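# Move glass vial to window-side balance, close its doors

## Task

Pick up the vial on the shelved bench beside the door, carry it to the balance on the shelved bench beside the window, set it upright on the weighing pan, and close every glass door of the balance. The task fails if the balance is tipped over, shoved from its spot, or its pan is overloaded; if the vial ever reaches the floor; if the vial breaks, which a drop of more than a few centimetres or a hard knock will cause; or if the robot falls or ends up leaning. The parked cart, the pedal bin and the stool may be moved. At the end, release the vial and back the robot away.

## Robot and tools

ROBOT. A simulated Hello Robot Stretch 3 with one arm. It has a two-wheel differential base (0.33 m long, 0.34 m wide), a lift that carries the arm up and down a mast, and a telescoping arm pointing out of the robot's RIGHT side. The base cannot slide sideways, so to move the gripper forward or back you drive the base. Turning in place pivots about the point midway between the drive wheels, 0.05 m behind the front edge. Stowed (arm retracted, wrist folded), the wrist pokes at most 0.06 m beyond the right side and a spin sweeps a 0.28 m radius; an unfolded, level wrist reaches outside that circle. Loose objects may occasionally get nudged by outside forces.

FRAMES. Base frame: origin on the floor between the drive wheels, x ahead, y to the left, z up. hand_pose is reported in it, located where the closed fingertips meet; with all wrist joints at 0 its x axis is up, y runs along the arm toward the mast, z toward the rear. Fingertips are 0.04 m round pads and sit slightly nearer the wrist when fully open. The odometry frame is the base frame as it was at the start of the scene.

execute_actions. Argument actions: a list holding one action or nothing (empty list = just report state and images). An action may have base, joints, or both, plus optional contact_limits; all parts start at once and may finish at different times.
- base: exactly one key. translate_m is a relative drive in metres from the current base position, forward positive, -1 to 1. rotate_rad is a relative turn in radians, counter-clockwise/left positive, -3.2 to 3.2. Offsets count from the base position in the most recent state report.
- joints: a single object of absolute targets keyed by name: lift_m 0 to 1.1 m (arm height); arm_m 0 to 0.52 m (extension); wrist_yaw_rad -1.345 to 4.42 (0 = along the arm, positive swings toward the front, 3.0 = folded over the base); wrist_pitch_rad -1.57 to 0.451 (0 level, negative tips fingertips down); wrist_roll_rad -2.911 to 2.911 (0 = fingers side by side, level); gripper_m -0.089 to 0.179 (bigger = wider; the real fingertip gap is smaller by about 0.007 when nearly shut and 0.025 when fully open, and zero below 0.007); head_pan_rad -3.953 to 1.73 (0 ahead, positive left, -1.57 looks along the arm); head_tilt_rad -1.53 to 0.419 (negative looks down). Done tolerances: ±0.004 for lift_m, arm_m, gripper_m; ±0.02 for yaw, roll, head; ±0.05 for pitch. An action runs 15 s at most.
- contact_limits: {"arm_m": effort percent 1 to 100}; the arm motion halts (contact_stop) when its effort hits that level (negative when retracting), and it also caps holding force until the next action. Too small stops instantly; values above the maximum are trimmed.
- cameras: list of head_camera, nav_camera, wrist_camera or all; omitted, null or ["all"] gives all, [] gives none. Images follow the order on the pictures line.
Unknown keys or out-of-range numbers reject the whole call with no motion. A joint or the base left out of an action may keep driving toward an earlier target without the status lines showing it. If a result reports a stop, the remaining execute_actions, wait and finished_scene calls in that same reply are skipped.

wait: seconds, 0 to 10; commands nothing, returns state and images. zoom_image: camera plus region [x0, y0, x1, y1] in pixels of that camera's latest full image, no larger than 504 by 504. Sizes: head_camera 896x504, nav_camera 672x504 (fisheye), wrist_camera 644x364. finished_scene: scene = number of the current scene; irreversible, and the goal must hold when it ends. Replying with no tool call ends the run.

RESULT LINES. lidar_m: 12 distances (m) from the base origin, 30-degree sectors, 1st straight ahead then counter-clockwise (4th left, 7th behind, 10th right); "-" = nothing. The scan plane is 0.17 m high, range 0.15 to 12 m; it misses glass, tabletops, thin legs and the robot, and a low lift can block sectors 5, 6, 9, 10. A leaning base may show floor as a wall. wrist_depth_mm (45 to 1000) and head_depth_mm (280 to 4000, image sideways): 7x7 grids of median depths from top left. base_odometry comes from wheel turns, so slip looks like travel; heading -3.142 to 3.142, left positive. turned_by_wheels and turned_by_imu: turn since the previous result. base_tilt in degrees, forward/right positive, with a fixed bias up to about 4 degrees. base_status/joint_status: done (for the base, wheels turned fully even if slipping), off_target (stopped short, may still push), contact_stop, time_out, torque_fault. After the last three the old target is dropped. on_its_own lists uncommanded behaviour; its "held at" is a held target, not a position. motor_effort: percent of maximum, positive toward larger joint values, bracket = peak of the last action; readings have fixed and random errors. Positive wheel effort pushes forward. Effort at rest outside its rest range suggests contact or load.

CAUTIONS. Arm or lift pressing firmly stops with contact_stop and goes slack until recommanded; a slack lift may sag under load or be pushed up when fingertips close on a surface. Base, wrist and head never auto-stop. Sustained strain turns a wrist servo off for 10 s (torque_fault). Fast base travel (0.30 m/s, 1.9 rad/s) only with lift_m under 0.30, arm_m under 0.03 and wrist_yaw_rad over 2.54; otherwise 0.10 m/s and 0.63 rad/s. Grip by commanding gripper_m below the vial's width; release by going 0.02 or more above the touch value; neither reading nor done proves a hold; to re-squeeze, send a new value. Fold or unfold the wrist only with lift_m 0.32 to 0.95, wrist_pitch_rad -0.4 and roll near 0; folded, lift may go down to 0.25. With yaw below -0.4 keep pitch at -0.5 or lower. Pushing into something rigid with the gripper above about 0.45 m, repeating a push after a contact_stop, raising contact limits, or driving while hooked on fixed things can tip the robot; if it snags, reverse in small steps, free the gripper if tilted, and drop lift to about 0.2 if still leaning. Avoid drops, slams and hard hits. The robot holds its last command while you think.

Each tool is called after ">>>" as name(argument=value, ...), one argument or row to a line, values as JSON.

## Session

I'll start by looking at the current state.

>>> execute_actions(
  actions=[],
)

Scene clock: 0.00 s.
base_odometry: x=+0.000 y=+0.000 heading=+0.000 (m, m, rad; odometry frame)
turned_by_wheels: +0.000 (rad since the last result)
turned_by_imu: +0.000 (rad since the last result)
base_tilt: forward=-0.8 right=-0.5 (deg)
lidar_m: 1.17 1.05 1.06 1.26 1.68 1.69 2.51 1.64 1.65 2.00 1.89 1.76
head_depth_mm: 1822 2570 2615 2657 2627 2608 2214 / 1831 2392 2430 2455 2487 2519 2190 / 1840 2119 2123 2158 2178 2179 2107 / 1868 1913 1931 1930 1954 1978 1984 / 1214 1777 1783 1787 1793 1789 1787 / 1110 1120 1122 1132 1136 1146 1154 / 1027 1034 1041 1046 1052 1056 1061
base_status: not commanded
joint_positions: lift_m=+0.545 arm_m=+0.002 wrist_yaw_rad=+3.060 wrist_pitch_rad=-0.504 wrist_roll_rad=-0.013 gripper_m=+0.037 head_pan_rad=+0.001 head_tilt_rad=+0.003
joint_status: not commanded
motor_effort: left_wheel=+0 right_wheel=+1 lift_m=+34 arm_m=+0 wrist_yaw_rad=+0 wrist_pitch_rad=+4 wrist_roll_rad=+0 gripper_m=+0 head_pan_rad=+1 head_tilt_rad=+2 (%)
hand_pose: x=-0.0039 y=+0.0649 z=+0.5390 quat_wxyz=(+0.203, +0.687, +0.150, +0.682) (m; base frame)
wrist_depth_mm: - - - - - - 777 / - - - - - - 824 / - - - - - - 870 / - - - - - - 937 / 878 867 - 859 884 860 866 / 762 754 - 744 763 732 739 / 650 656 643 652 644 655 648
pictures: head_camera (sideways: a quarter turn clockwise sets it upright), nav_camera (sideways: a quarter turn counterclockwise sets it upright), wrist_camera
Images, in order (width x height): head_camera 896x504, nav_camera 672x504, wrist_camera 644x364.

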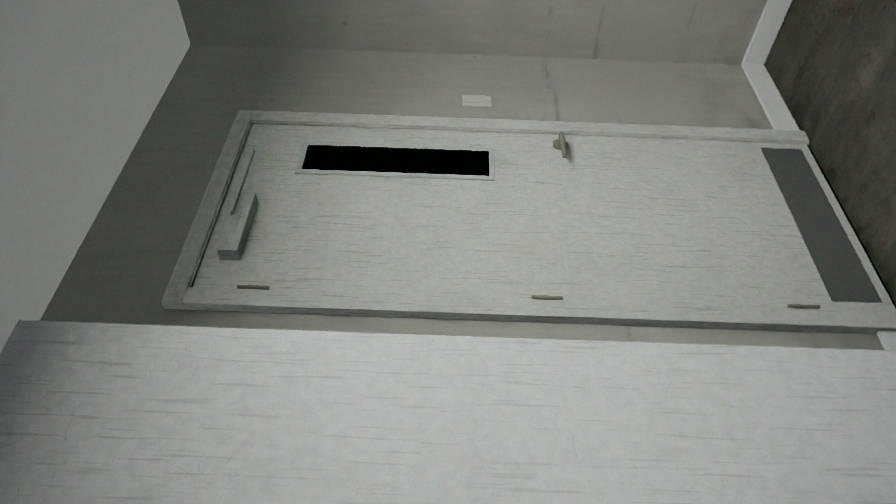

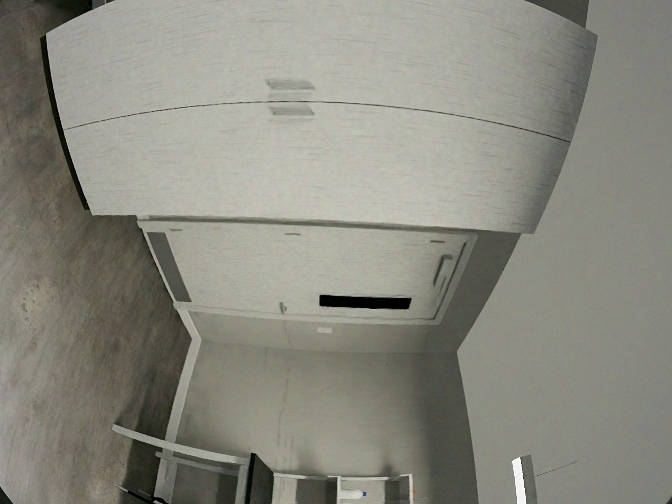

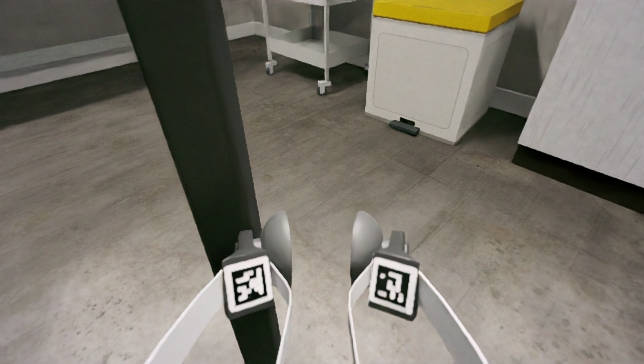

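>>> execute_actions(
  actions=[
    {"joints": {"head_pan_rad": -0.9, "head_tilt_rad": -0.3}},
  ],
  cameras=["head_camera", "nav_camera"],
)

>>> execute_actions(
  actions=[
    {"joints": {"head_pan_rad": -1.7, "head_tilt_rad": -0.3}},
  ],
  cameras=["head_camera", "nav_camera"],
)

>>> execute_actions(
  actions=[
    {"joints": {"head_pan_rad": -2.6, "head_tilt_rad": -0.3}},
  ],
  cameras=["head_camera", "nav_camera"],
)

>>> execute_actions(
  actions=[
    {"joints": {"head_pan_rad": -3.6, "head_tilt_rad": -0.3}},
  ],
  cameras=["head_camera", "nav_camera"],
)

Scene clock: 4.83 s.
base_odometry: x=+0.000 y=+0.000 heading=+0.000 (m, m, rad; odometry frame)
turned_by_wheels: +0.000 (rad since the last result)
turned_by_imu: +0.001 (rad since the last result)
base_tilt: forward=-0.8 right=-0.5 (deg)
lidar_m: 1.17 1.05 1.06 1.26 1.68 1.69 2.50 1.65 1.65 2.00 1.89 1.75
head_depth_mm: 2126 2281 2381 2478 2588 1950 1519 / 2106 2259 2363 2551 2584 1935 1508 / 2111 2265 2363 2049 2553 1928 1496 / 2075 2226 2365 2008 2519 1913 1492 / 2087 2211 2346 2543 2558 1896 1492 / 2083 2207 2334 2464 2368 1898 1473 / 2106 2222 2356 2497 2595 1875 1477
base_status: not commanded
joint_positions: lift_m=+0.545 arm_m=+0.002 wrist_yaw_rad=+3.060 wrist_pitch_rad=-0.504 wrist_roll_rad=-0.013 gripper_m=+0.037 head_pan_rad=-0.893 head_tilt_rad=-0.296
joint_status: all done
motor_effort: left_wheel=+0(0) right_wheel=+2(1) lift_m=+34(34) arm_m=+0(0) wrist_yaw_rad=+1(0) wrist_pitch_rad=+4(4) wrist_roll_rad=+0(0) gripper_m=-1(0) head_pan_rad=-4(41) head_tilt_rad=-2(25) (%)
hand_pose: x=-0.0039 y=+0.0649 z=+0.5390 quat_wxyz=(+0.203, +0.687, +0.150, +0.682) (m; base frame)
wrist_depth_mm: - - - - - - 776 / - - - - - - 813 / - - - - - - 863 / - - - - - - 939 / 883 888 - 864 867 861 860 / 755 756 - 744 765 744 741 / 661 655 643 652 655 651 658
pictures: head_camera (sideways: a quarter turn clockwise sets it upright), nav_camera (sideways: a quarter turn counterclockwise sets it upright)
Images, in order (width x height): head_camera 896x504, nav_camera 672x504.

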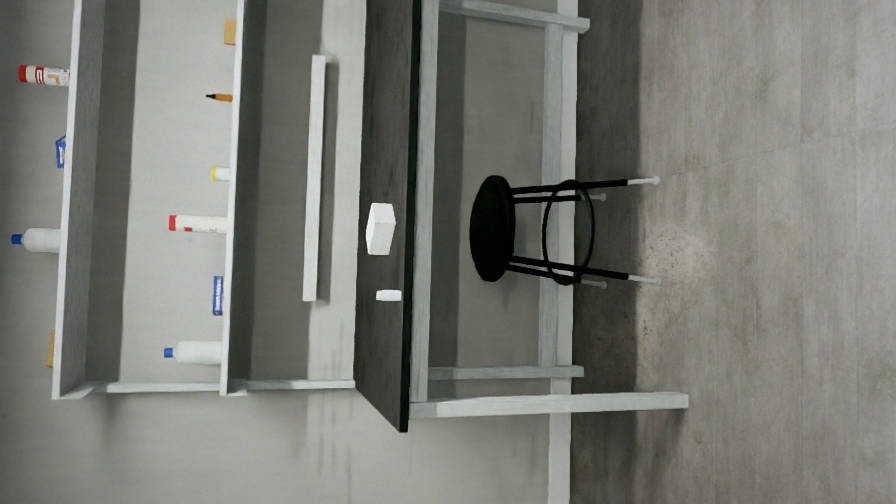

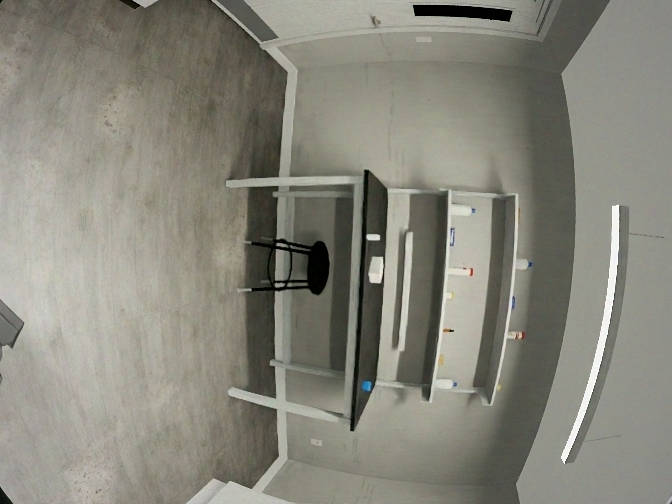

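Scene clock: 5.83 s.
base_odometry: x=+0.000 y=+0.000 heading=+0.000 (m, m, rad; odometry frame)
turned_by_wheels: +0.000 (rad since the last result)
turned_by_imu: +0.000 (rad since the last result)
base_tilt: forward=-1.0 right=-0.5 (deg)
lidar_m: 1.17 1.05 1.06 1.26 1.68 1.68 2.51 1.65 1.65 2.01 1.89 1.75
head_depth_mm: 1779 1858 2213 1723 1775 1861 1515 / 1922 2005 2415 1872 1937 1941 1505 / 2429 2508 2612 2020 2119 1926 1496 / 2644 2797 2925 3070 2390 1917 1496 / 2787 2983 3122 3295 2642 1902 1490 / 2590 2734 2893 3043 2624 1879 1484 / 2374 2473 2601 2691 2467 1869 1466
base_status: not commanded
joint_positions: lift_m=+0.545 arm_m=+0.002 wrist_yaw_rad=+3.060 wrist_pitch_rad=-0.504 wrist_roll_rad=-0.013 gripper_m=+0.037 head_pan_rad=-1.693 head_tilt_rad=-0.296
joint_status: all done
motor_effort: left_wheel=+0(0) right_wheel=+2(1) lift_m=+34(34) arm_m=+0(0) wrist_yaw_rad=+0(0) wrist_pitch_rad=+4(4) wrist_roll_rad=+0(0) gripper_m=+0(0) head_pan_rad=-4(43) head_tilt_rad=-1(3) (%)
hand_pose: x=-0.0039 y=+0.0649 z=+0.5390 quat_wxyz=(+0.203, +0.687, +0.150, +0.682) (m; base frame)
wrist_depth_mm: - - - - - - 771 / - - - - - - 822 / - - - - - - 864 / - - - - - - 941 / 879 868 - 867 887 863 862 / 753 753 - 733 761 737 732 / 652 655 635 655 650 656 651
pictures: head_camera (sideways: a quarter turn clockwise sets it upright), nav_camera (sideways: a quarter turn counterclockwise sets it upright)
Images, in order (width x height): head_camera 896x504, nav_camera 672x504.

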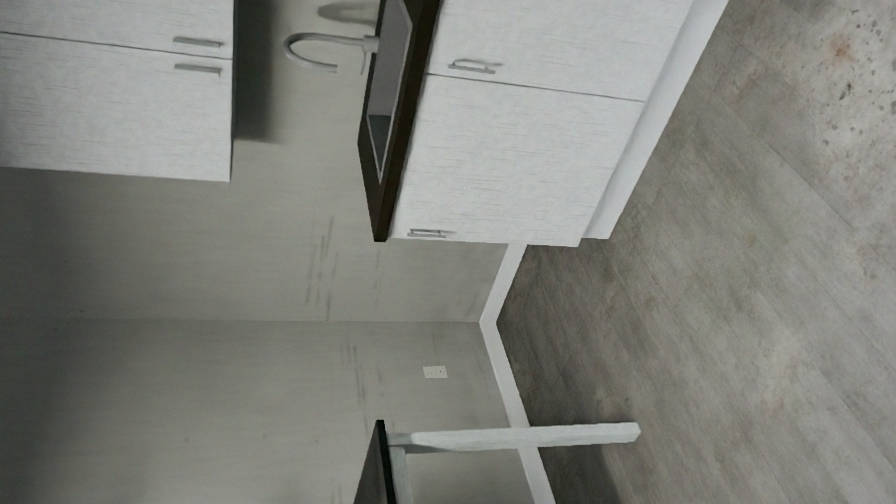

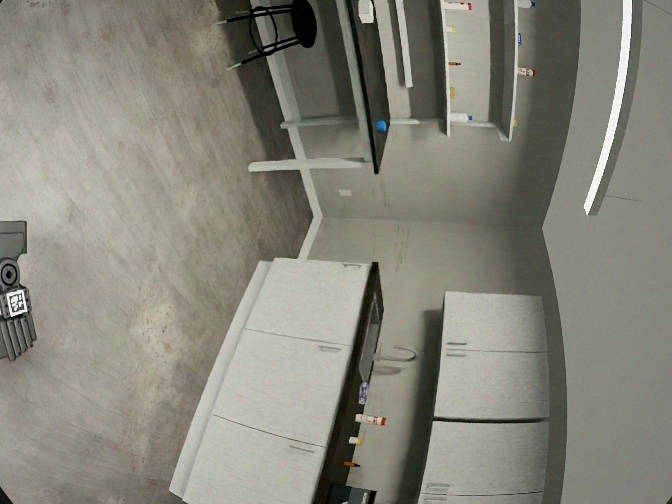

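Scene clock: 6.87 s.
base_odometry: x=+0.000 y=+0.000 heading=+0.000 (m, m, rad; odometry frame)
turned_by_wheels: +0.000 (rad since the last result)
turned_by_imu: +0.000 (rad since the last result)
base_tilt: forward=-0.8 right=-0.5 (deg)
lidar_m: 1.17 1.05 1.06 1.26 1.67 1.68 2.50 1.64 1.65 2.01 1.89 1.75
head_depth_mm: 2082 2203 2330 2508 2600 1950 1522 / 2036 2155 2291 2427 2555 1940 1510 / 2001 2120 2259 2402 2493 1929 1506 / 1684 1787 1897 1710 1821 1894 1496 / 1654 1739 1856 1685 1787 1847 1479 / 1629 1723 2095 1654 1740 1825 1480 / 1602 1695 2077 1617 1714 1783 1471
base_status: not commanded
joint_positions: lift_m=+0.545 arm_m=+0.002 wrist_yaw_rad=+3.060 wrist_pitch_rad=-0.504 wrist_roll_rad=-0.013 gripper_m=+0.037 head_pan_rad=-2.593 head_tilt_rad=-0.296
joint_status: all done
motor_effort: left_wheel=+0(0) right_wheel=+2(1) lift_m=+34(34) arm_m=+0(0) wrist_yaw_rad=+0(0) wrist_pitch_rad=+4(4) wrist_roll_rad=+0(0) gripper_m=+1(0) head_pan_rad=-4(44) head_tilt_rad=-1(2) (%)
hand_pose: x=-0.0039 y=+0.0649 z=+0.5390 quat_wxyz=(+0.203, +0.687, +0.150, +0.682) (m; base frame)
wrist_depth_mm: - - - - - - 782 / - - - - - - 809 / - - - - - - 872 / - - - - - - 952 / 866 861 - 868 876 884 847 / 754 749 - 759 762 742 741 / 660 656 632 656 654 653 641
pictures: head_camera (sideways: a quarter turn clockwise sets it upright), nav_camera (sideways: a quarter turn counterclockwise sets it upright)
Images, in order (width x height): head_camera 896x504, nav_camera 672x504.

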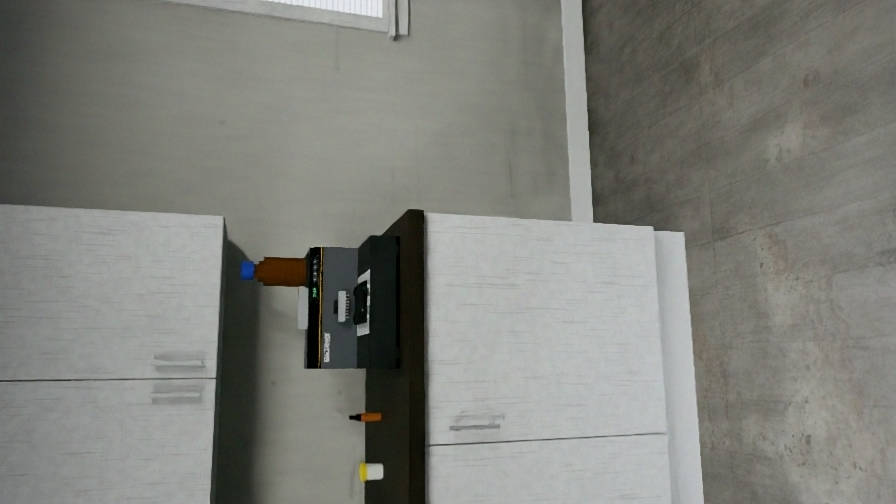

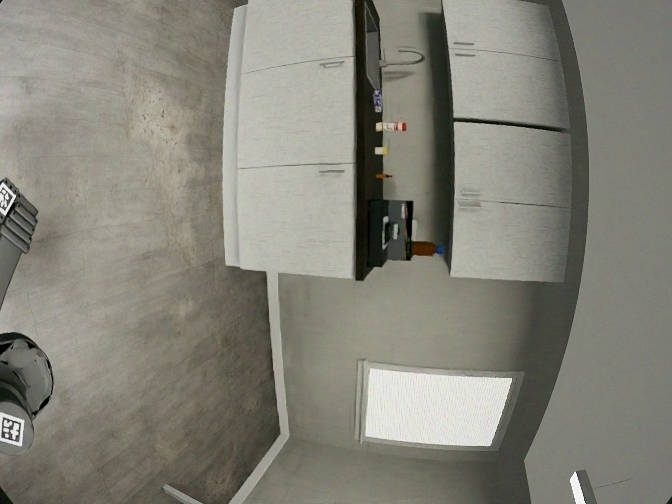

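Scene clock: 7.97 s.
base_odometry: x=+0.000 y=+0.000 heading=+0.000 (m, m, rad; odometry frame)
turned_by_wheels: +0.000 (rad since the last result)
turned_by_imu: +0.000 (rad since the last result)
base_tilt: forward=-0.8 right=-0.5 (deg)
lidar_m: 1.17 1.05 1.06 1.26 1.67 1.69 2.51 1.65 1.65 2.01 1.89 1.75
head_depth_mm: 1906 1990 2090 1697 2297 1946 1515 / 1970 2068 2168 1874 2371 1947 1509 / 2019 2141 1887 1857 2461 1923 1502 / 2162 2262 2321 1740 2494 1909 1494 / 2249 2372 2532 2666 2492 1895 1490 / 2350 2478 2642 2838 2611 1893 1481 / 2441 2609 2772 2936 2593 1874 1472
base_status: not commanded
joint_positions: lift_m=+0.545 arm_m=+0.002 wrist_yaw_rad=+3.060 wrist_pitch_rad=-0.504 wrist_roll_rad=-0.013 gripper_m=+0.037 head_pan_rad=-3.593 head_tilt_rad=-0.296
joint_status: all done
motor_effort: left_wheel=+0(0) right_wheel=+1(2) lift_m=+34(34) arm_m=+0(0) wrist_yaw_rad=+0(0) wrist_pitch_rad=+4(4) wrist_roll_rad=+0(0) gripper_m=+0(0) head_pan_rad=-4(43) head_tilt_rad=-2(1) (%)
hand_pose: x=-0.0039 y=+0.0649 z=+0.5390 quat_wxyz=(+0.203, +0.687, +0.150, +0.682) (m; base frame)
wrist_depth_mm: - - - - - - 774 / - - - - - - 809 / - - - - - - 859 / - - - - - - 936 / 855 866 - 870 867 864 848 / 750 745 - 744 762 742 738 / 667 649 641 655 644 646 655
pictures: head_camera (sideways: a quarter turn clockwise sets it upright), nav_camera (sideways: a quarter turn counterclockwise sets it upright)
Images, in order (width x height): head_camera 896x504, nav_camera 672x504.

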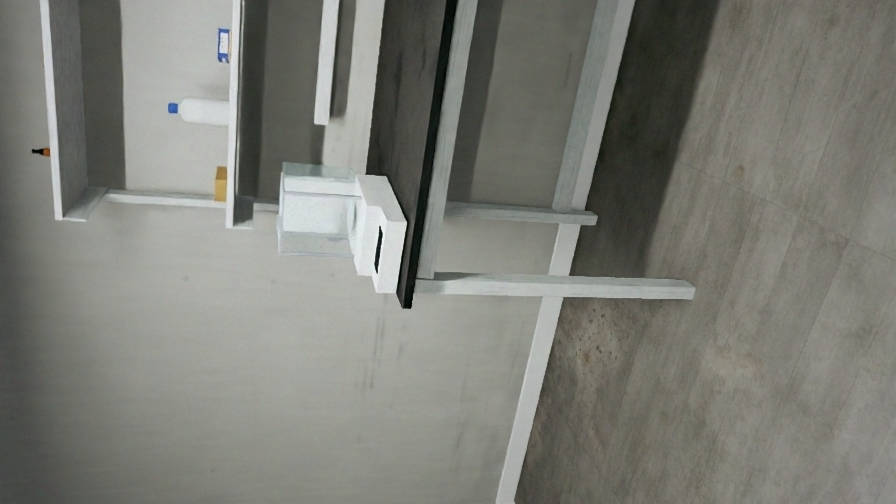

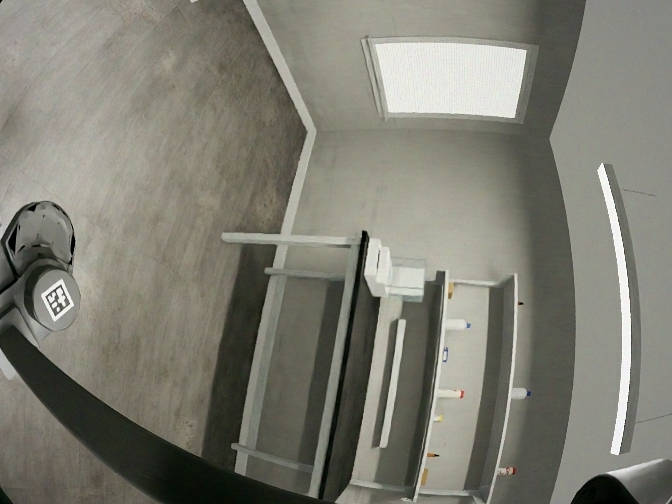

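>>> zoom_image(
  camera="head_camera",
  region=[250, 140, 450, 320],
)

Region (250, 140, 450, 320) of head_camera's 896x504 image, scaled by 2.520, with more detail than that image has; it fills the top 454 rows of this view, and the rest is white.

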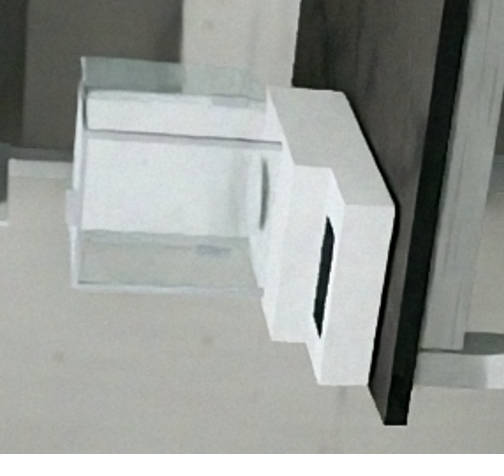

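>>> execute_actions(
  actions=[
    {"base": {"rotate_rad": -0.88}, "joints": {"head_pan_rad": 0.0, "head_tilt_rad": -0.5, "lift_m": 0.28, "wrist_pitch_rad": -0.4}},
  ],
  cameras=["head_camera", "nav_camera"],
)

Scene clock: 18.87 s.
base_odometry: x=+0.000 y=+0.000 heading=-0.880 (m, m, rad; odometry frame)
turned_by_wheels: -0.880 (rad since the last result)
turned_by_imu: -0.867 (rad since the last result)
base_tilt: forward=-0.8 right=-0.4 (deg)
lidar_m: 1.75 2.14 1.10 1.05 1.25 1.49 2.18 1.68 2.35 1.64 1.69 2.03
head_depth_mm: 2056 2215 2491 2627 2014 1584 1300 / 2048 2211 2491 2615 2002 1577 1301 / 2053 2177 2111 2464 2001 1568 1296 / 2080 2173 2458 2569 1979 1562 1288 / 2043 2194 2454 2546 1964 1545 1278 / 2041 2203 2329 2503 1949 1540 1274 / 2048 2229 2479 2612 1933 1518 1268
base_status: done
joint_positions: lift_m=+0.281 arm_m=+0.002 wrist_yaw_rad=+3.060 wrist_pitch_rad=-0.422 wrist_roll_rad=-0.013 gripper_m=+0.037 head_pan_rad=-0.007 head_tilt_rad=-0.494
joint_status: all done
motor_effort: left_wheel=+3(6) right_wheel=-1(4) lift_m=+13(30) arm_m=+0(0) wrist_yaw_rad=+0(0) wrist_pitch_rad=+6(9) wrist_roll_rad=+0(0) gripper_m=+0(1) head_pan_rad=+4(42) head_tilt_rad=-2(23) (%)
hand_pose: x=-0.0030 y=+0.0760 z=+0.2925 quat_wxyz=(+0.176, +0.692, +0.121, +0.690) (m; base frame)
wrist_depth_mm: 886 925 970 965 - - - / - - - - - - - / 961 960 944 940 936 936 915 / 734 721 730 720 718 713 715 / 588 591 - 587 597 583 583 / 496 508 - 519 508 493 488 / 438 - - - 423 420 418
pictures: head_camera (sideways: a quarter turn clockwise sets it upright), nav_camera (sideways: a quarter turn counterclockwise sets it upright)
Images, in order (width x height): head_camera 896x504, nav_camera 672x504.

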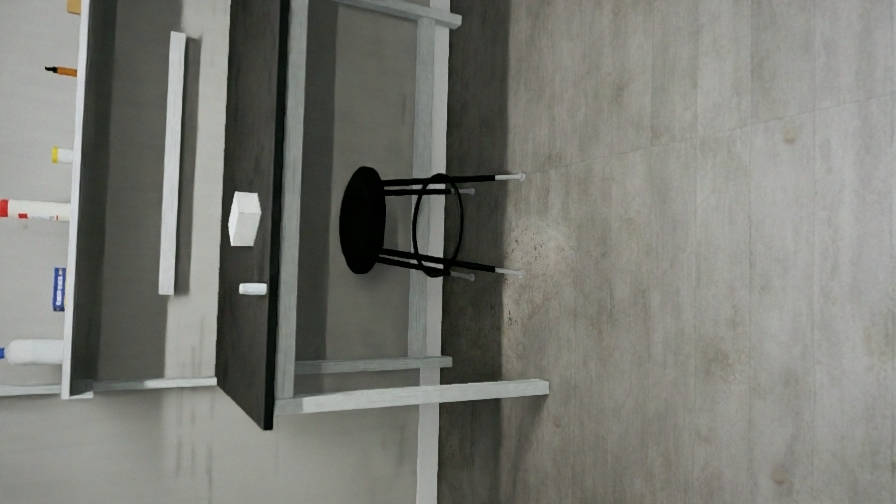

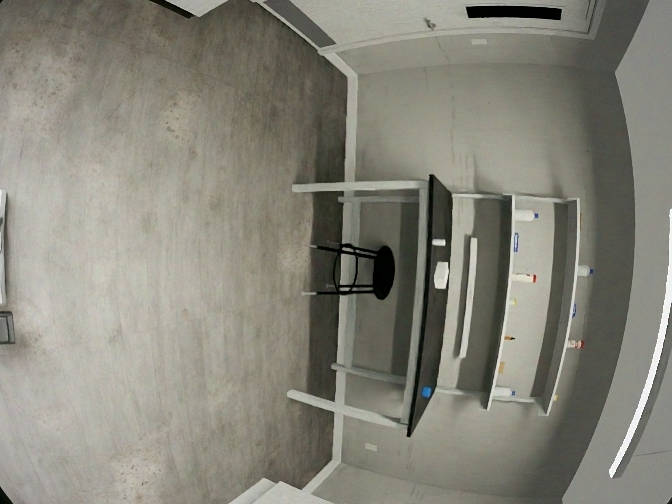

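>>> execute_actions(
  actions=[
    {"base": {"translate_m": 1.0}, "joints": {"head_tilt_rad": -0.6}},
  ],
  cameras=["head_camera", "nav_camera"],
)

Scene clock: 25.77 s.
base_odometry: x=+0.637 y=-0.771 heading=-0.880 (m, m, rad; odometry frame)
turned_by_wheels: +0.000 (rad since the last result)
turned_by_imu: +0.006 (rad since the last result)
base_tilt: forward=-1.0 right=-0.5 (deg)
lidar_m: 0.89 0.79 1.56 1.10 1.10 1.50 2.65 2.62 1.70 1.63 1.28 0.96
head_depth_mm: 1226 1337 978 825 1756 1460 1234 / 1229 1337 914 823 1686 1421 1232 / 1225 1333 858 821 1669 1418 1220 / 1223 1329 940 1178 1616 1406 1216 / 1222 1310 935 1719 1730 1432 1207 / 1215 1306 919 1611 1713 1427 1204 / 1205 1295 911 1705 1724 1311 1196
base_status: done
joint_positions: lift_m=+0.281 arm_m=+0.002 wrist_yaw_rad=+3.060 wrist_pitch_rad=-0.421 wrist_roll_rad=-0.013 gripper_m=+0.037 head_pan_rad=-0.007 head_tilt_rad=-0.593
joint_status: all done
motor_effort: left_wheel=+2(9) right_wheel=+0(3) lift_m=+13(13) arm_m=+0(0) wrist_yaw_rad=+0(0) wrist_pitch_rad=+6(6) wrist_roll_rad=+0(0) gripper_m=+0(0) head_pan_rad=+2(3) head_tilt_rad=-4(13) (%)
hand_pose: x=-0.0030 y=+0.0760 z=+0.2927 quat_wxyz=(+0.175, +0.692, +0.121, +0.690) (m; base frame)
wrist_depth_mm: 902 934 - - - - - / - - - - - - - / 968 950 943 950 940 940 936 / 734 724 733 721 715 720 708 / 587 583 - 587 589 579 582 / 497 510 - 518 503 487 488 / 438 - - - 422 424 423
pictures: head_camera (sideways: a quarter turn clockwise sets it upright), nav_camera (sideways: a quarter turn counterclockwise sets it upright)
Images, in order (width x height): head_camera 896x504, nav_camera 672x504.

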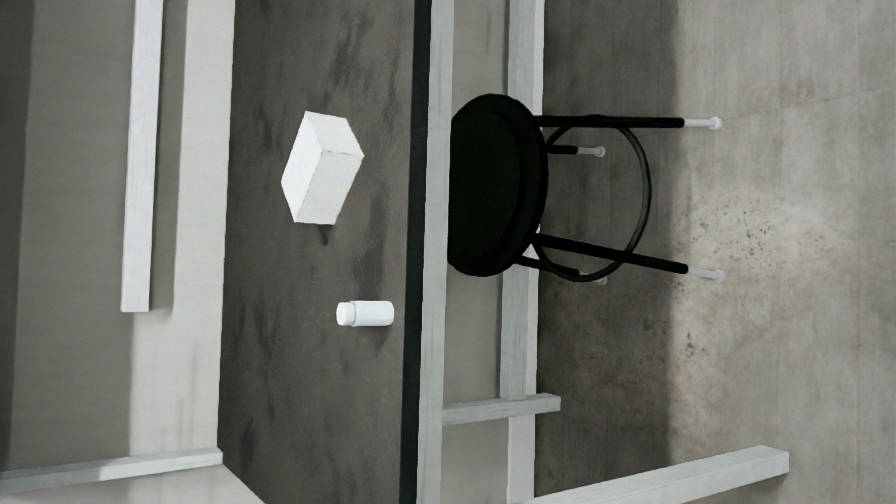

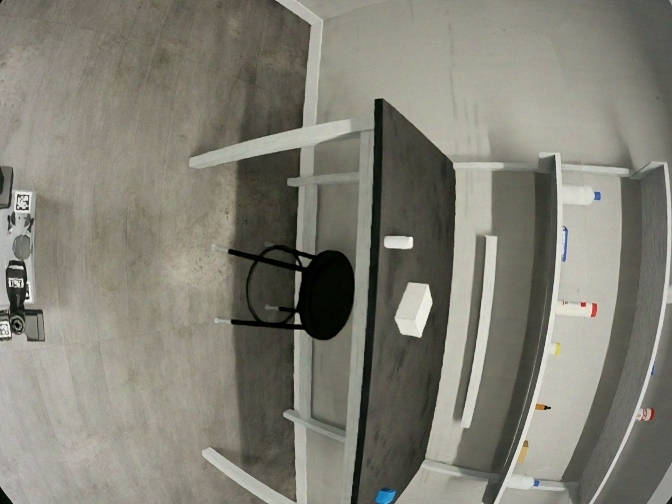

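>>> execute_actions(
  actions=[
    {"base": {"rotate_rad": 1.54}, "joints": {"head_pan_rad": -1.57, "lift_m": 0.9, "head_tilt_rad": -0.6}},
  ],
  cameras=["head_camera", "nav_camera"],
)

>>> execute_actions(
  actions=[
    {"joints": {"wrist_yaw_rad": 0.0, "gripper_m": 0.1}},
  ],
)

Scene clock: 34.87 s.
base_odometry: x=+0.637 y=-0.771 heading=+0.660 (m, m, rad; odometry frame)
turned_by_wheels: +1.540 (rad since the last result)
turned_by_imu: +1.522 (rad since the last result)
base_tilt: forward=-0.8 right=-0.6 (deg)
lidar_m: 1.24 1.10 1.45 2.63 2.63 1.71 1.64 1.28 0.96 0.88 0.79 1.57
head_depth_mm: 1245 1352 981 1752 1756 1544 - / 1241 1354 964 1198 1736 1545 - / 1236 1344 856 1165 1670 1484 - / 1229 1332 937 1176 1612 1482 - / 1222 1323 932 1728 1724 1487 - / 1223 1305 922 1639 1733 1462 - / 1201 1294 915 1710 1730 1317 1197
base_status: done
joint_positions: lift_m=+0.899 arm_m=+0.002 wrist_yaw_rad=+3.060 wrist_pitch_rad=-0.421 wrist_roll_rad=-0.013 gripper_m=+0.037 head_pan_rad=-1.563 head_tilt_rad=-0.593
joint_status: all done
motor_effort: left_wheel=-2(6) right_wheel=+4(8) lift_m=+52(54) arm_m=+0(0) wrist_yaw_rad=+0(0) wrist_pitch_rad=+6(6) wrist_roll_rad=+0(0) gripper_m=-1(0) head_pan_rad=-4(43) head_tilt_rad=-4(7) (%)
hand_pose: x=-0.0030 y=+0.0761 z=+0.9112 quat_wxyz=(+0.175, +0.692, +0.121, +0.690) (m; base frame)
wrist_depth_mm: - - - - - - - / - - - - - - - / - - - - - - - / - - - - - - - / - - - - - - - / - - - - - - - / - - - - - - -
pictures: head_camera (sideways: a quarter turn clockwise sets it upright), nav_camera (sideways: a quarter turn counterclockwise sets it upright)
Images, in order (width x height): head_camera 896x504, nav_camera 672x504.

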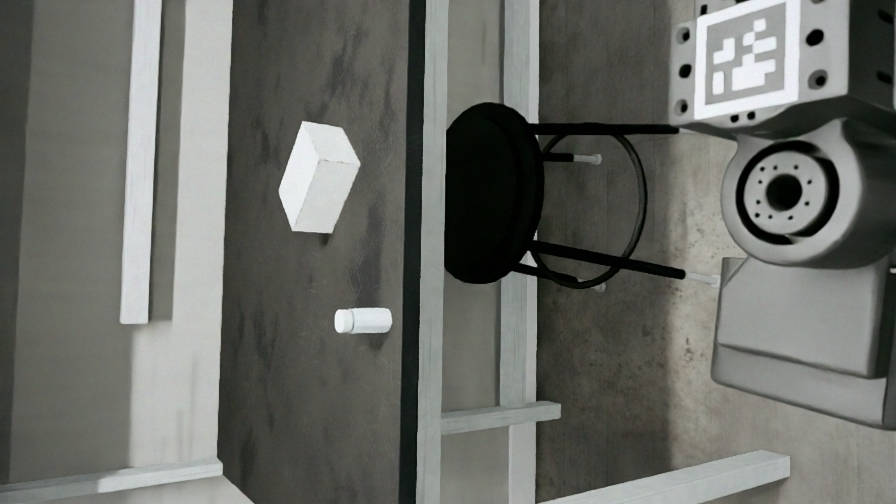

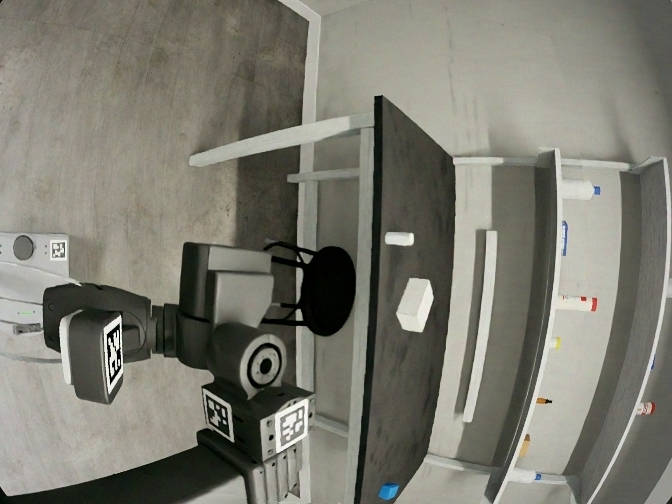

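Scene clock: 37.40 s.
base_odometry: x=+0.637 y=-0.771 heading=+0.660 (m, m, rad; odometry frame)
turned_by_wheels: +0.000 (rad since the last result)
turned_by_imu: +0.001 (rad since the last result)
base_tilt: forward=-0.8 right=-0.4 (deg)
lidar_m: 1.24 1.10 1.45 2.63 2.62 1.72 1.63 1.28 0.96 0.89 0.79 1.57
head_depth_mm: 1242 1355 981 1746 1755 1546 - / 1239 1346 961 1199 1734 1537 - / 1232 1343 857 1159 1725 - - / 1226 1333 938 1178 1673 - - / 1228 1309 932 1728 1744 1430 1208 / 1218 1309 922 1642 1722 1425 1205 / 1199 1295 910 1703 1726 1316 1195
base_status: not commanded
joint_positions: lift_m=+0.899 arm_m=+0.002 wrist_yaw_rad=+0.003 wrist_pitch_rad=-0.421 wrist_roll_rad=-0.013 gripper_m=+0.100 head_pan_rad=-1.563 head_tilt_rad=-0.593
joint_status: all done
motor_effort: left_wheel=-1(2) right_wheel=+3(3) lift_m=+52(52) arm_m=+0(1) wrist_yaw_rad=-2(5) wrist_pitch_rad=+6(6) wrist_roll_rad=+0(0) gripper_m=+1(91) head_pan_rad=-4(4) head_tilt_rad=-3(4) (%)
hand_pose: x=-0.0209 y=-0.3712 z=+0.9112 quat_wxyz=(+0.696, +0.150, -0.686, -0.146) (m; base frame)
wrist_depth_mm: - 747 723 569 546 716 706 / 442 443 437 436 481 475 473 / - 569 - - - - - / - - - 889 890 - - / - - - - - - - / - - - - - - - / - - - - - - -
pictures: head_camera (sideways: a quarter turn clockwise sets it upright), nav_camera (sideways: a quarter turn counterclockwise sets it upright), wrist_camera
Images, in order (width x height): head_camera 896x504, nav_camera 672x504, wrist_camera 644x364.

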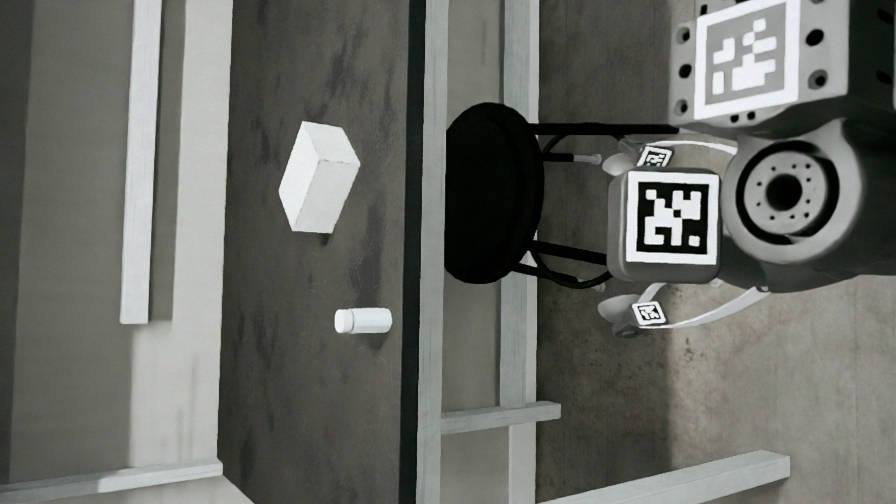

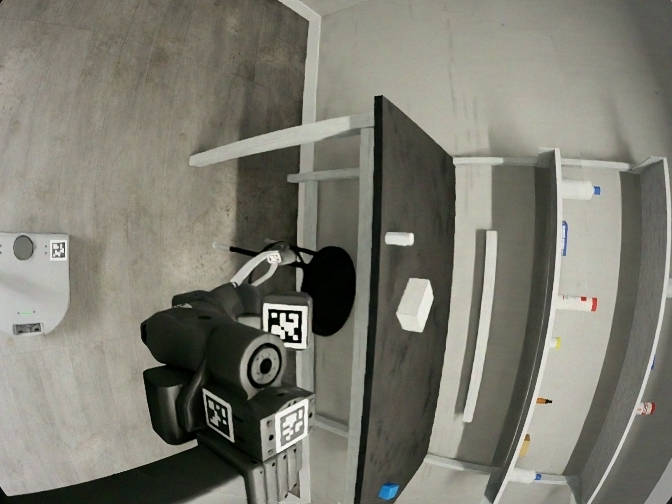

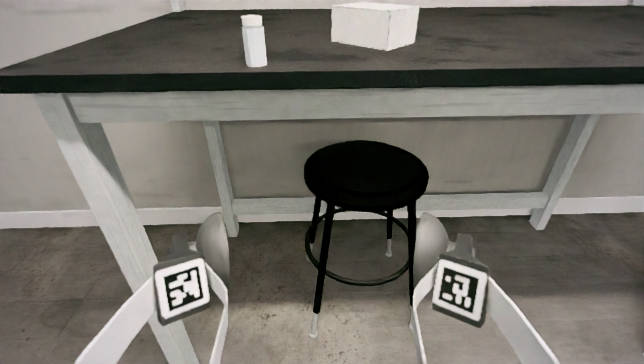

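>>> execute_actions(
  actions=[
    {"base": {"translate_m": 0.095}, "joints": {"wrist_pitch_rad": 0.0, "lift_m": 0.85, "arm_m": 0.1}},
  ],
  cameras=["head_camera", "wrist_camera"],
)

Scene clock: 41.37 s.
base_odometry: x=+0.712 y=-0.712 heading=+0.660 (m, m, rad; odometry frame)
turned_by_wheels: +0.000 (rad since the last result)
turned_by_imu: +0.001 (rad since the last result)
base_tilt: forward=-0.8 right=-0.4 (deg)
lidar_m: 1.25 1.01 1.32 2.61 3.26 1.82 1.73 1.35 0.99 0.89 0.75 1.48
head_depth_mm: 1235 1352 977 835 1803 - - / 1234 1342 868 832 1160 - 1173 / 1231 1338 953 812 1727 - 1181 / 1224 1331 944 1256 - - 1191 / 1223 1314 930 808 1719 1431 1206 / 1214 1299 923 1637 1738 1391 1208 / 1196 1342 912 814 994 1384 1198
base_status: done
joint_positions: lift_m=+0.851 arm_m=+0.100 wrist_yaw_rad=+0.002 wrist_pitch_rad=-0.025 wrist_roll_rad=-0.013 gripper_m=+0.100 head_pan_rad=-1.563 head_tilt_rad=-0.593
joint_status: all done
motor_effort: left_wheel=-2(2) right_wheel=+3(6) lift_m=+13(49) arm_m=+4(5) wrist_yaw_rad=-1(2) wrist_pitch_rad=+7(8) wrist_roll_rad=+0(0) gripper_m=+0(0) head_pan_rad=-3(3) head_tilt_rad=-3(3) (%)
hand_pose: x=-0.0211 y=-0.5002 z=+0.9589 quat_wxyz=(+0.712, +0.010, -0.702, -0.009) (m; base frame)
wrist_depth_mm: - - - - - - - / - - - - - - - / - - - - - - - / - 561 563 483 482 519 552 / 375 378 377 373 370 372 369 / - 405 - - 832 - - / - - - - 686 - -
pictures: head_camera (sideways: a quarter turn clockwise sets it upright), wrist_camera
Images, in order (width x height): head_camera 896x504, wrist_camera 644x364.

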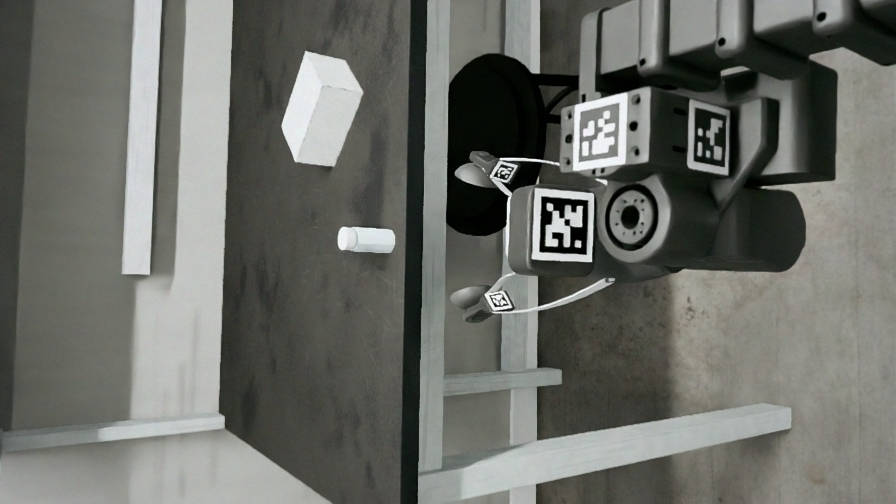

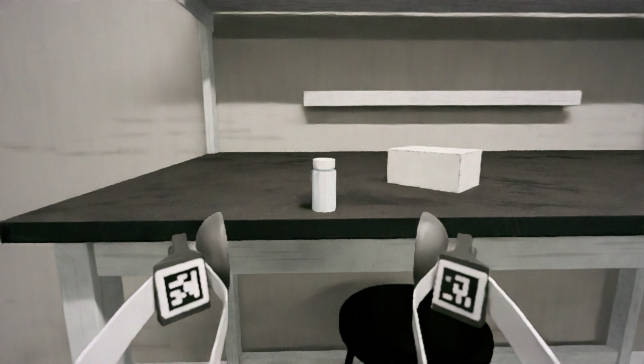

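>>> execute_actions(
  actions=[
    {"joints": {"arm_m": 0.26}},
  ],
  cameras=["head_camera", "wrist_camera"],
)

Scene clock: 47.37 s.
base_odometry: x=+0.712 y=-0.712 heading=+0.660 (m, m, rad; odometry frame)
turned_by_wheels: +0.000 (rad since the last result)
turned_by_imu: +0.001 (rad since the last result)
base_tilt: forward=-0.8 right=-0.5 (deg)
lidar_m: 1.26 1.01 1.32 2.61 3.28 1.82 1.73 1.36 0.99 0.89 0.75 1.48
head_depth_mm: 1233 1348 978 832 - - - / 1238 1344 866 779 1671 1422 1229 / 1234 1341 950 - 1658 1450 1219 / 1226 1331 941 - 1702 1415 1220 / 1219 1319 932 1717 1717 1433 1213 / 1219 1297 921 1639 1734 1391 1207 / 1194 1346 916 813 994 1379 1196
base_status: not commanded
joint_positions: lift_m=+0.851 arm_m=+0.260 wrist_yaw_rad=+0.001 wrist_pitch_rad=-0.025 wrist_roll_rad=-0.013 gripper_m=+0.100 head_pan_rad=-1.563 head_tilt_rad=-0.593
joint_status: all done
motor_effort: left_wheel=-2(1) right_wheel=+3(3) lift_m=+13(13) arm_m=+4(4) wrist_yaw_rad=-1(1) wrist_pitch_rad=+7(7) wrist_roll_rad=+0(0) gripper_m=+0(1) head_pan_rad=-4(4) head_tilt_rad=-4(2) (%)
hand_pose: x=-0.0211 y=-0.6603 z=+0.9591 quat_wxyz=(+0.712, +0.009, -0.702, -0.008) (m; base frame)
wrist_depth_mm: 850 869 864 880 891 892 918 / 876 899 889 901 908 918 935 / 898 929 911 944 936 954 958 / 930 562 556 560 388 339 548 / 309 306 307 259 305 304 303 / 212 226 211 211 211 216 211 / 244 245 248 250 252 255 256
pictures: head_camera (sideways: a quarter turn clockwise sets it upright), wrist_camera
Images, in order (width x height): head_camera 896x504, wrist_camera 644x364.

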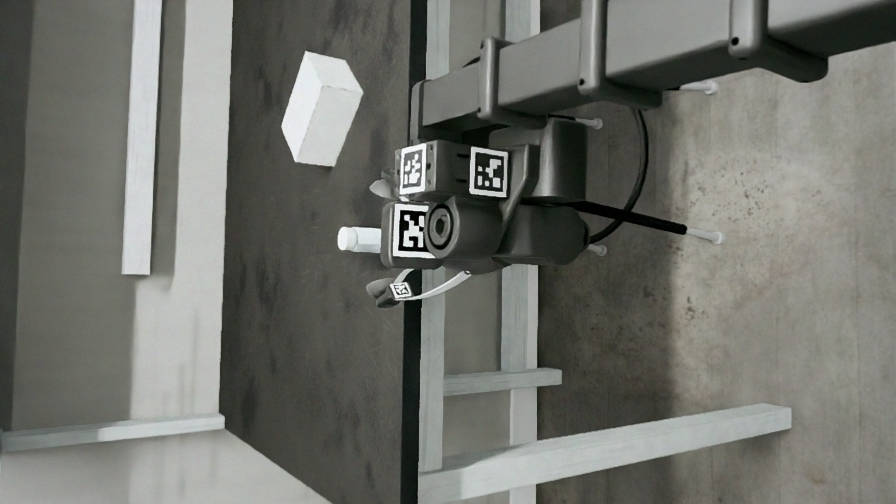

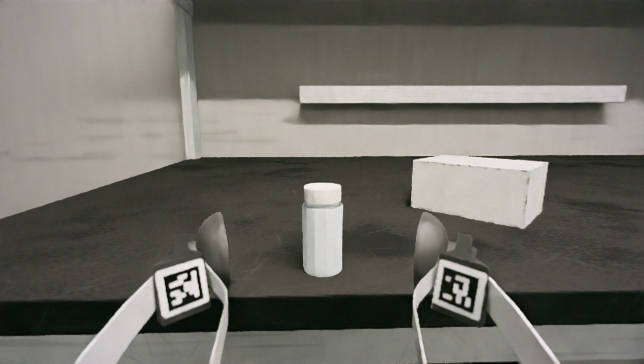

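>>> execute_actions(
  actions=[
    {"joints": {"arm_m": 0.31}},
  ],
  cameras=["head_camera", "wrist_camera"],
)

Scene clock: 50.83 s.
base_odometry: x=+0.712 y=-0.712 heading=+0.660 (m, m, rad; odometry frame)
turned_by_wheels: +0.000 (rad since the last result)
turned_by_imu: +0.001 (rad since the last result)
base_tilt: forward=-0.9 right=-0.6 (deg)
lidar_m: 1.26 1.01 1.32 2.61 3.27 1.82 1.73 1.36 0.99 0.89 0.75 1.48
head_depth_mm: 1238 1355 974 826 - - - / 1235 1343 865 - 1641 1455 1224 / 1219 1338 955 - 1665 1455 1222 / 1227 1331 999 1727 1712 1408 1214 / 1218 1313 936 1726 1719 1429 1212 / 1218 1294 921 1635 1734 1394 1206 / 1197 1342 911 815 994 1377 1197
base_status: not commanded
joint_positions: lift_m=+0.851 arm_m=+0.310 wrist_yaw_rad=+0.001 wrist_pitch_rad=-0.025 wrist_roll_rad=-0.013 gripper_m=+0.100 head_pan_rad=-1.563 head_tilt_rad=-0.593
joint_status: all done
motor_effort: left_wheel=-2(2) right_wheel=+4(3) lift_m=+13(13) arm_m=+4(3) wrist_yaw_rad=+0(1) wrist_pitch_rad=+7(7) wrist_roll_rad=+0(0) gripper_m=+1(0) head_pan_rad=-4(4) head_tilt_rad=-4(3) (%)
hand_pose: x=-0.0211 y=-0.7103 z=+0.9591 quat_wxyz=(+0.712, +0.009, -0.702, -0.008) (m; base frame)
wrist_depth_mm: 817 817 820 824 841 845 861 / 838 844 860 843 852 864 862 / 865 870 869 879 899 902 892 / 881 556 555 553 474 303 472 / 307 307 307 259 303 281 302 / 212 225 211 188 211 216 210 / 162 161 161 161 161 160 160
pictures: head_camera (sideways: a quarter turn clockwise sets it upright), wrist_camera
Images, in order (width x height): head_camera 896x504, wrist_camera 644x364.

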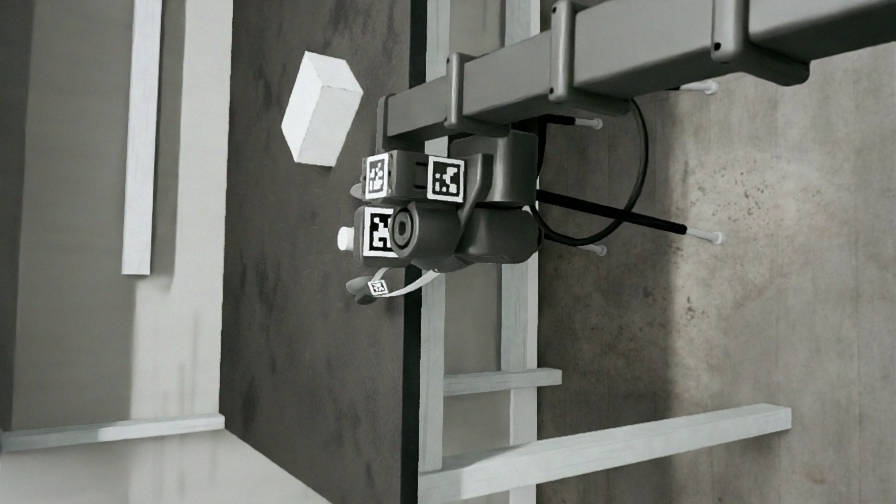

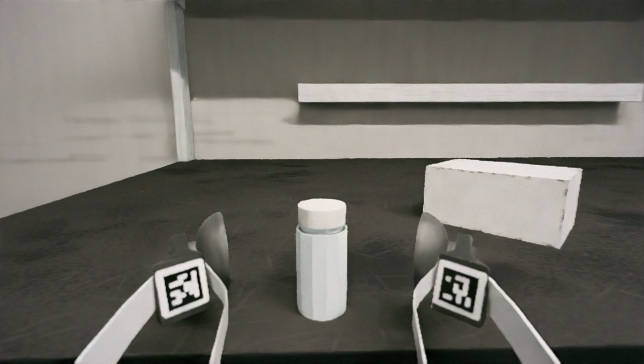

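>>> execute_actions(
  actions=[
    {"joints": {"gripper_m": 0.06}},
  ],
  cameras=["head_camera", "wrist_camera"],
)

Scene clock: 54.00 s.
base_odometry: x=+0.712 y=-0.712 heading=+0.660 (m, m, rad; odometry frame)
turned_by_wheels: +0.000 (rad since the last result)
turned_by_imu: +0.001 (rad since the last result)
base_tilt: forward=-0.9 right=-0.4 (deg)
lidar_m: 1.25 1.01 1.32 2.61 3.27 1.81 1.73 1.36 1.00 0.89 0.76 1.48
head_depth_mm: 1240 1350 980 828 - - - / 1230 1344 867 - 1629 1457 1225 / 1227 1339 958 - 1671 1448 1222 / 1223 1333 1001 1735 1714 1406 1214 / 1219 1310 932 1717 1720 1435 1213 / 1218 1296 923 1640 1740 1389 1208 / 1197 1339 915 815 994 1383 1204
base_status: not commanded
joint_positions: lift_m=+0.851 arm_m=+0.310 wrist_yaw_rad=+0.001 wrist_pitch_rad=-0.025 wrist_roll_rad=-0.013 gripper_m=+0.060 head_pan_rad=-1.563 head_tilt_rad=-0.593
joint_status: all done
motor_effort: left_wheel=-2(2) right_wheel=+4(3) lift_m=+13(13) arm_m=+4(4) wrist_yaw_rad=-1(1) wrist_pitch_rad=+7(7) wrist_roll_rad=+0(0) gripper_m=-1(89) head_pan_rad=-4(3) head_tilt_rad=-4(4) (%)
hand_pose: x=-0.0211 y=-0.7103 z=+0.9591 quat_wxyz=(+0.712, +0.009, -0.702, -0.008) (m; base frame)
wrist_depth_mm: 808 824 836 825 844 838 868 / 840 828 839 842 840 858 868 / 878 853 880 889 895 888 892 / 879 554 551 552 475 302 468 / 306 306 334 258 327 280 300 / 212 211 - 188 - 210 209 / 162 161 161 161 161 160 160
pictures: head_camera (sideways: a quarter turn clockwise sets it upright), wrist_camera
Images, in order (width x height): head_camera 896x504, wrist_camera 644x364.

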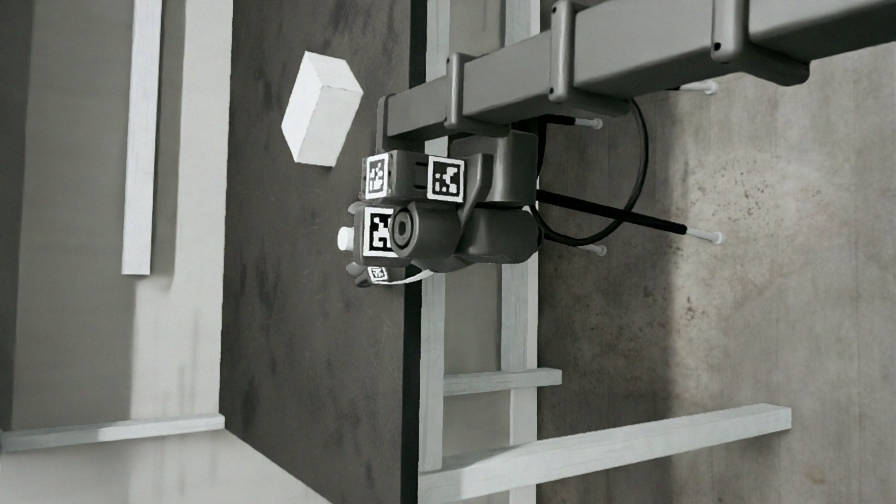

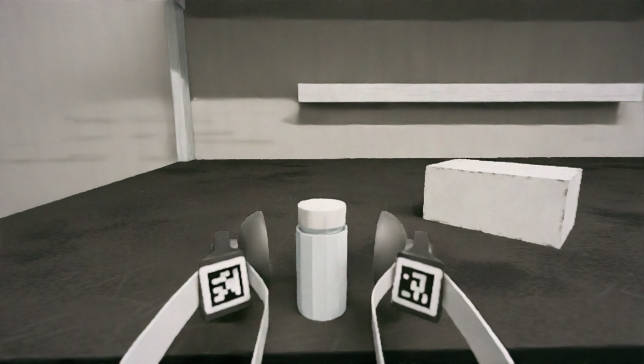

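>>> zoom_image(
  camera="head_camera",
  region=[310, 170, 430, 310],
)

>>> zoom_image(
  camera="wrist_camera",
  region=[200, 180, 450, 364],
)

Region (310, 170, 430, 310) of head_camera's 896x504 image, scaled by 3.600, with more detail than that image has; it fills the left 432 columns of this view, and the rest is white.

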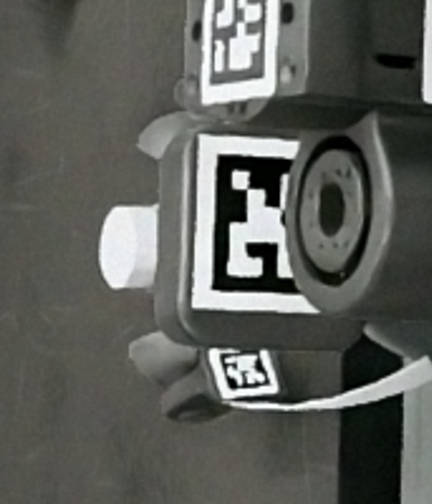

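Region (200, 180, 450, 364) of wrist_camera's 644x364 image, scaled by 2.016; it fills the top 371 rows of this view, and the rest is white.

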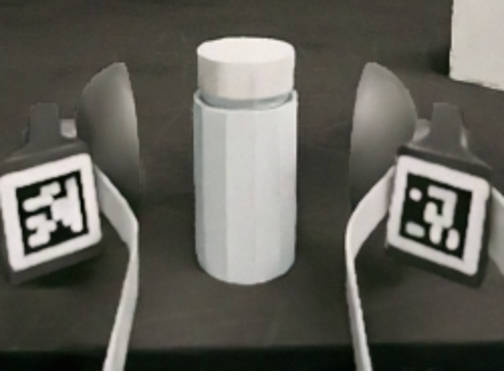

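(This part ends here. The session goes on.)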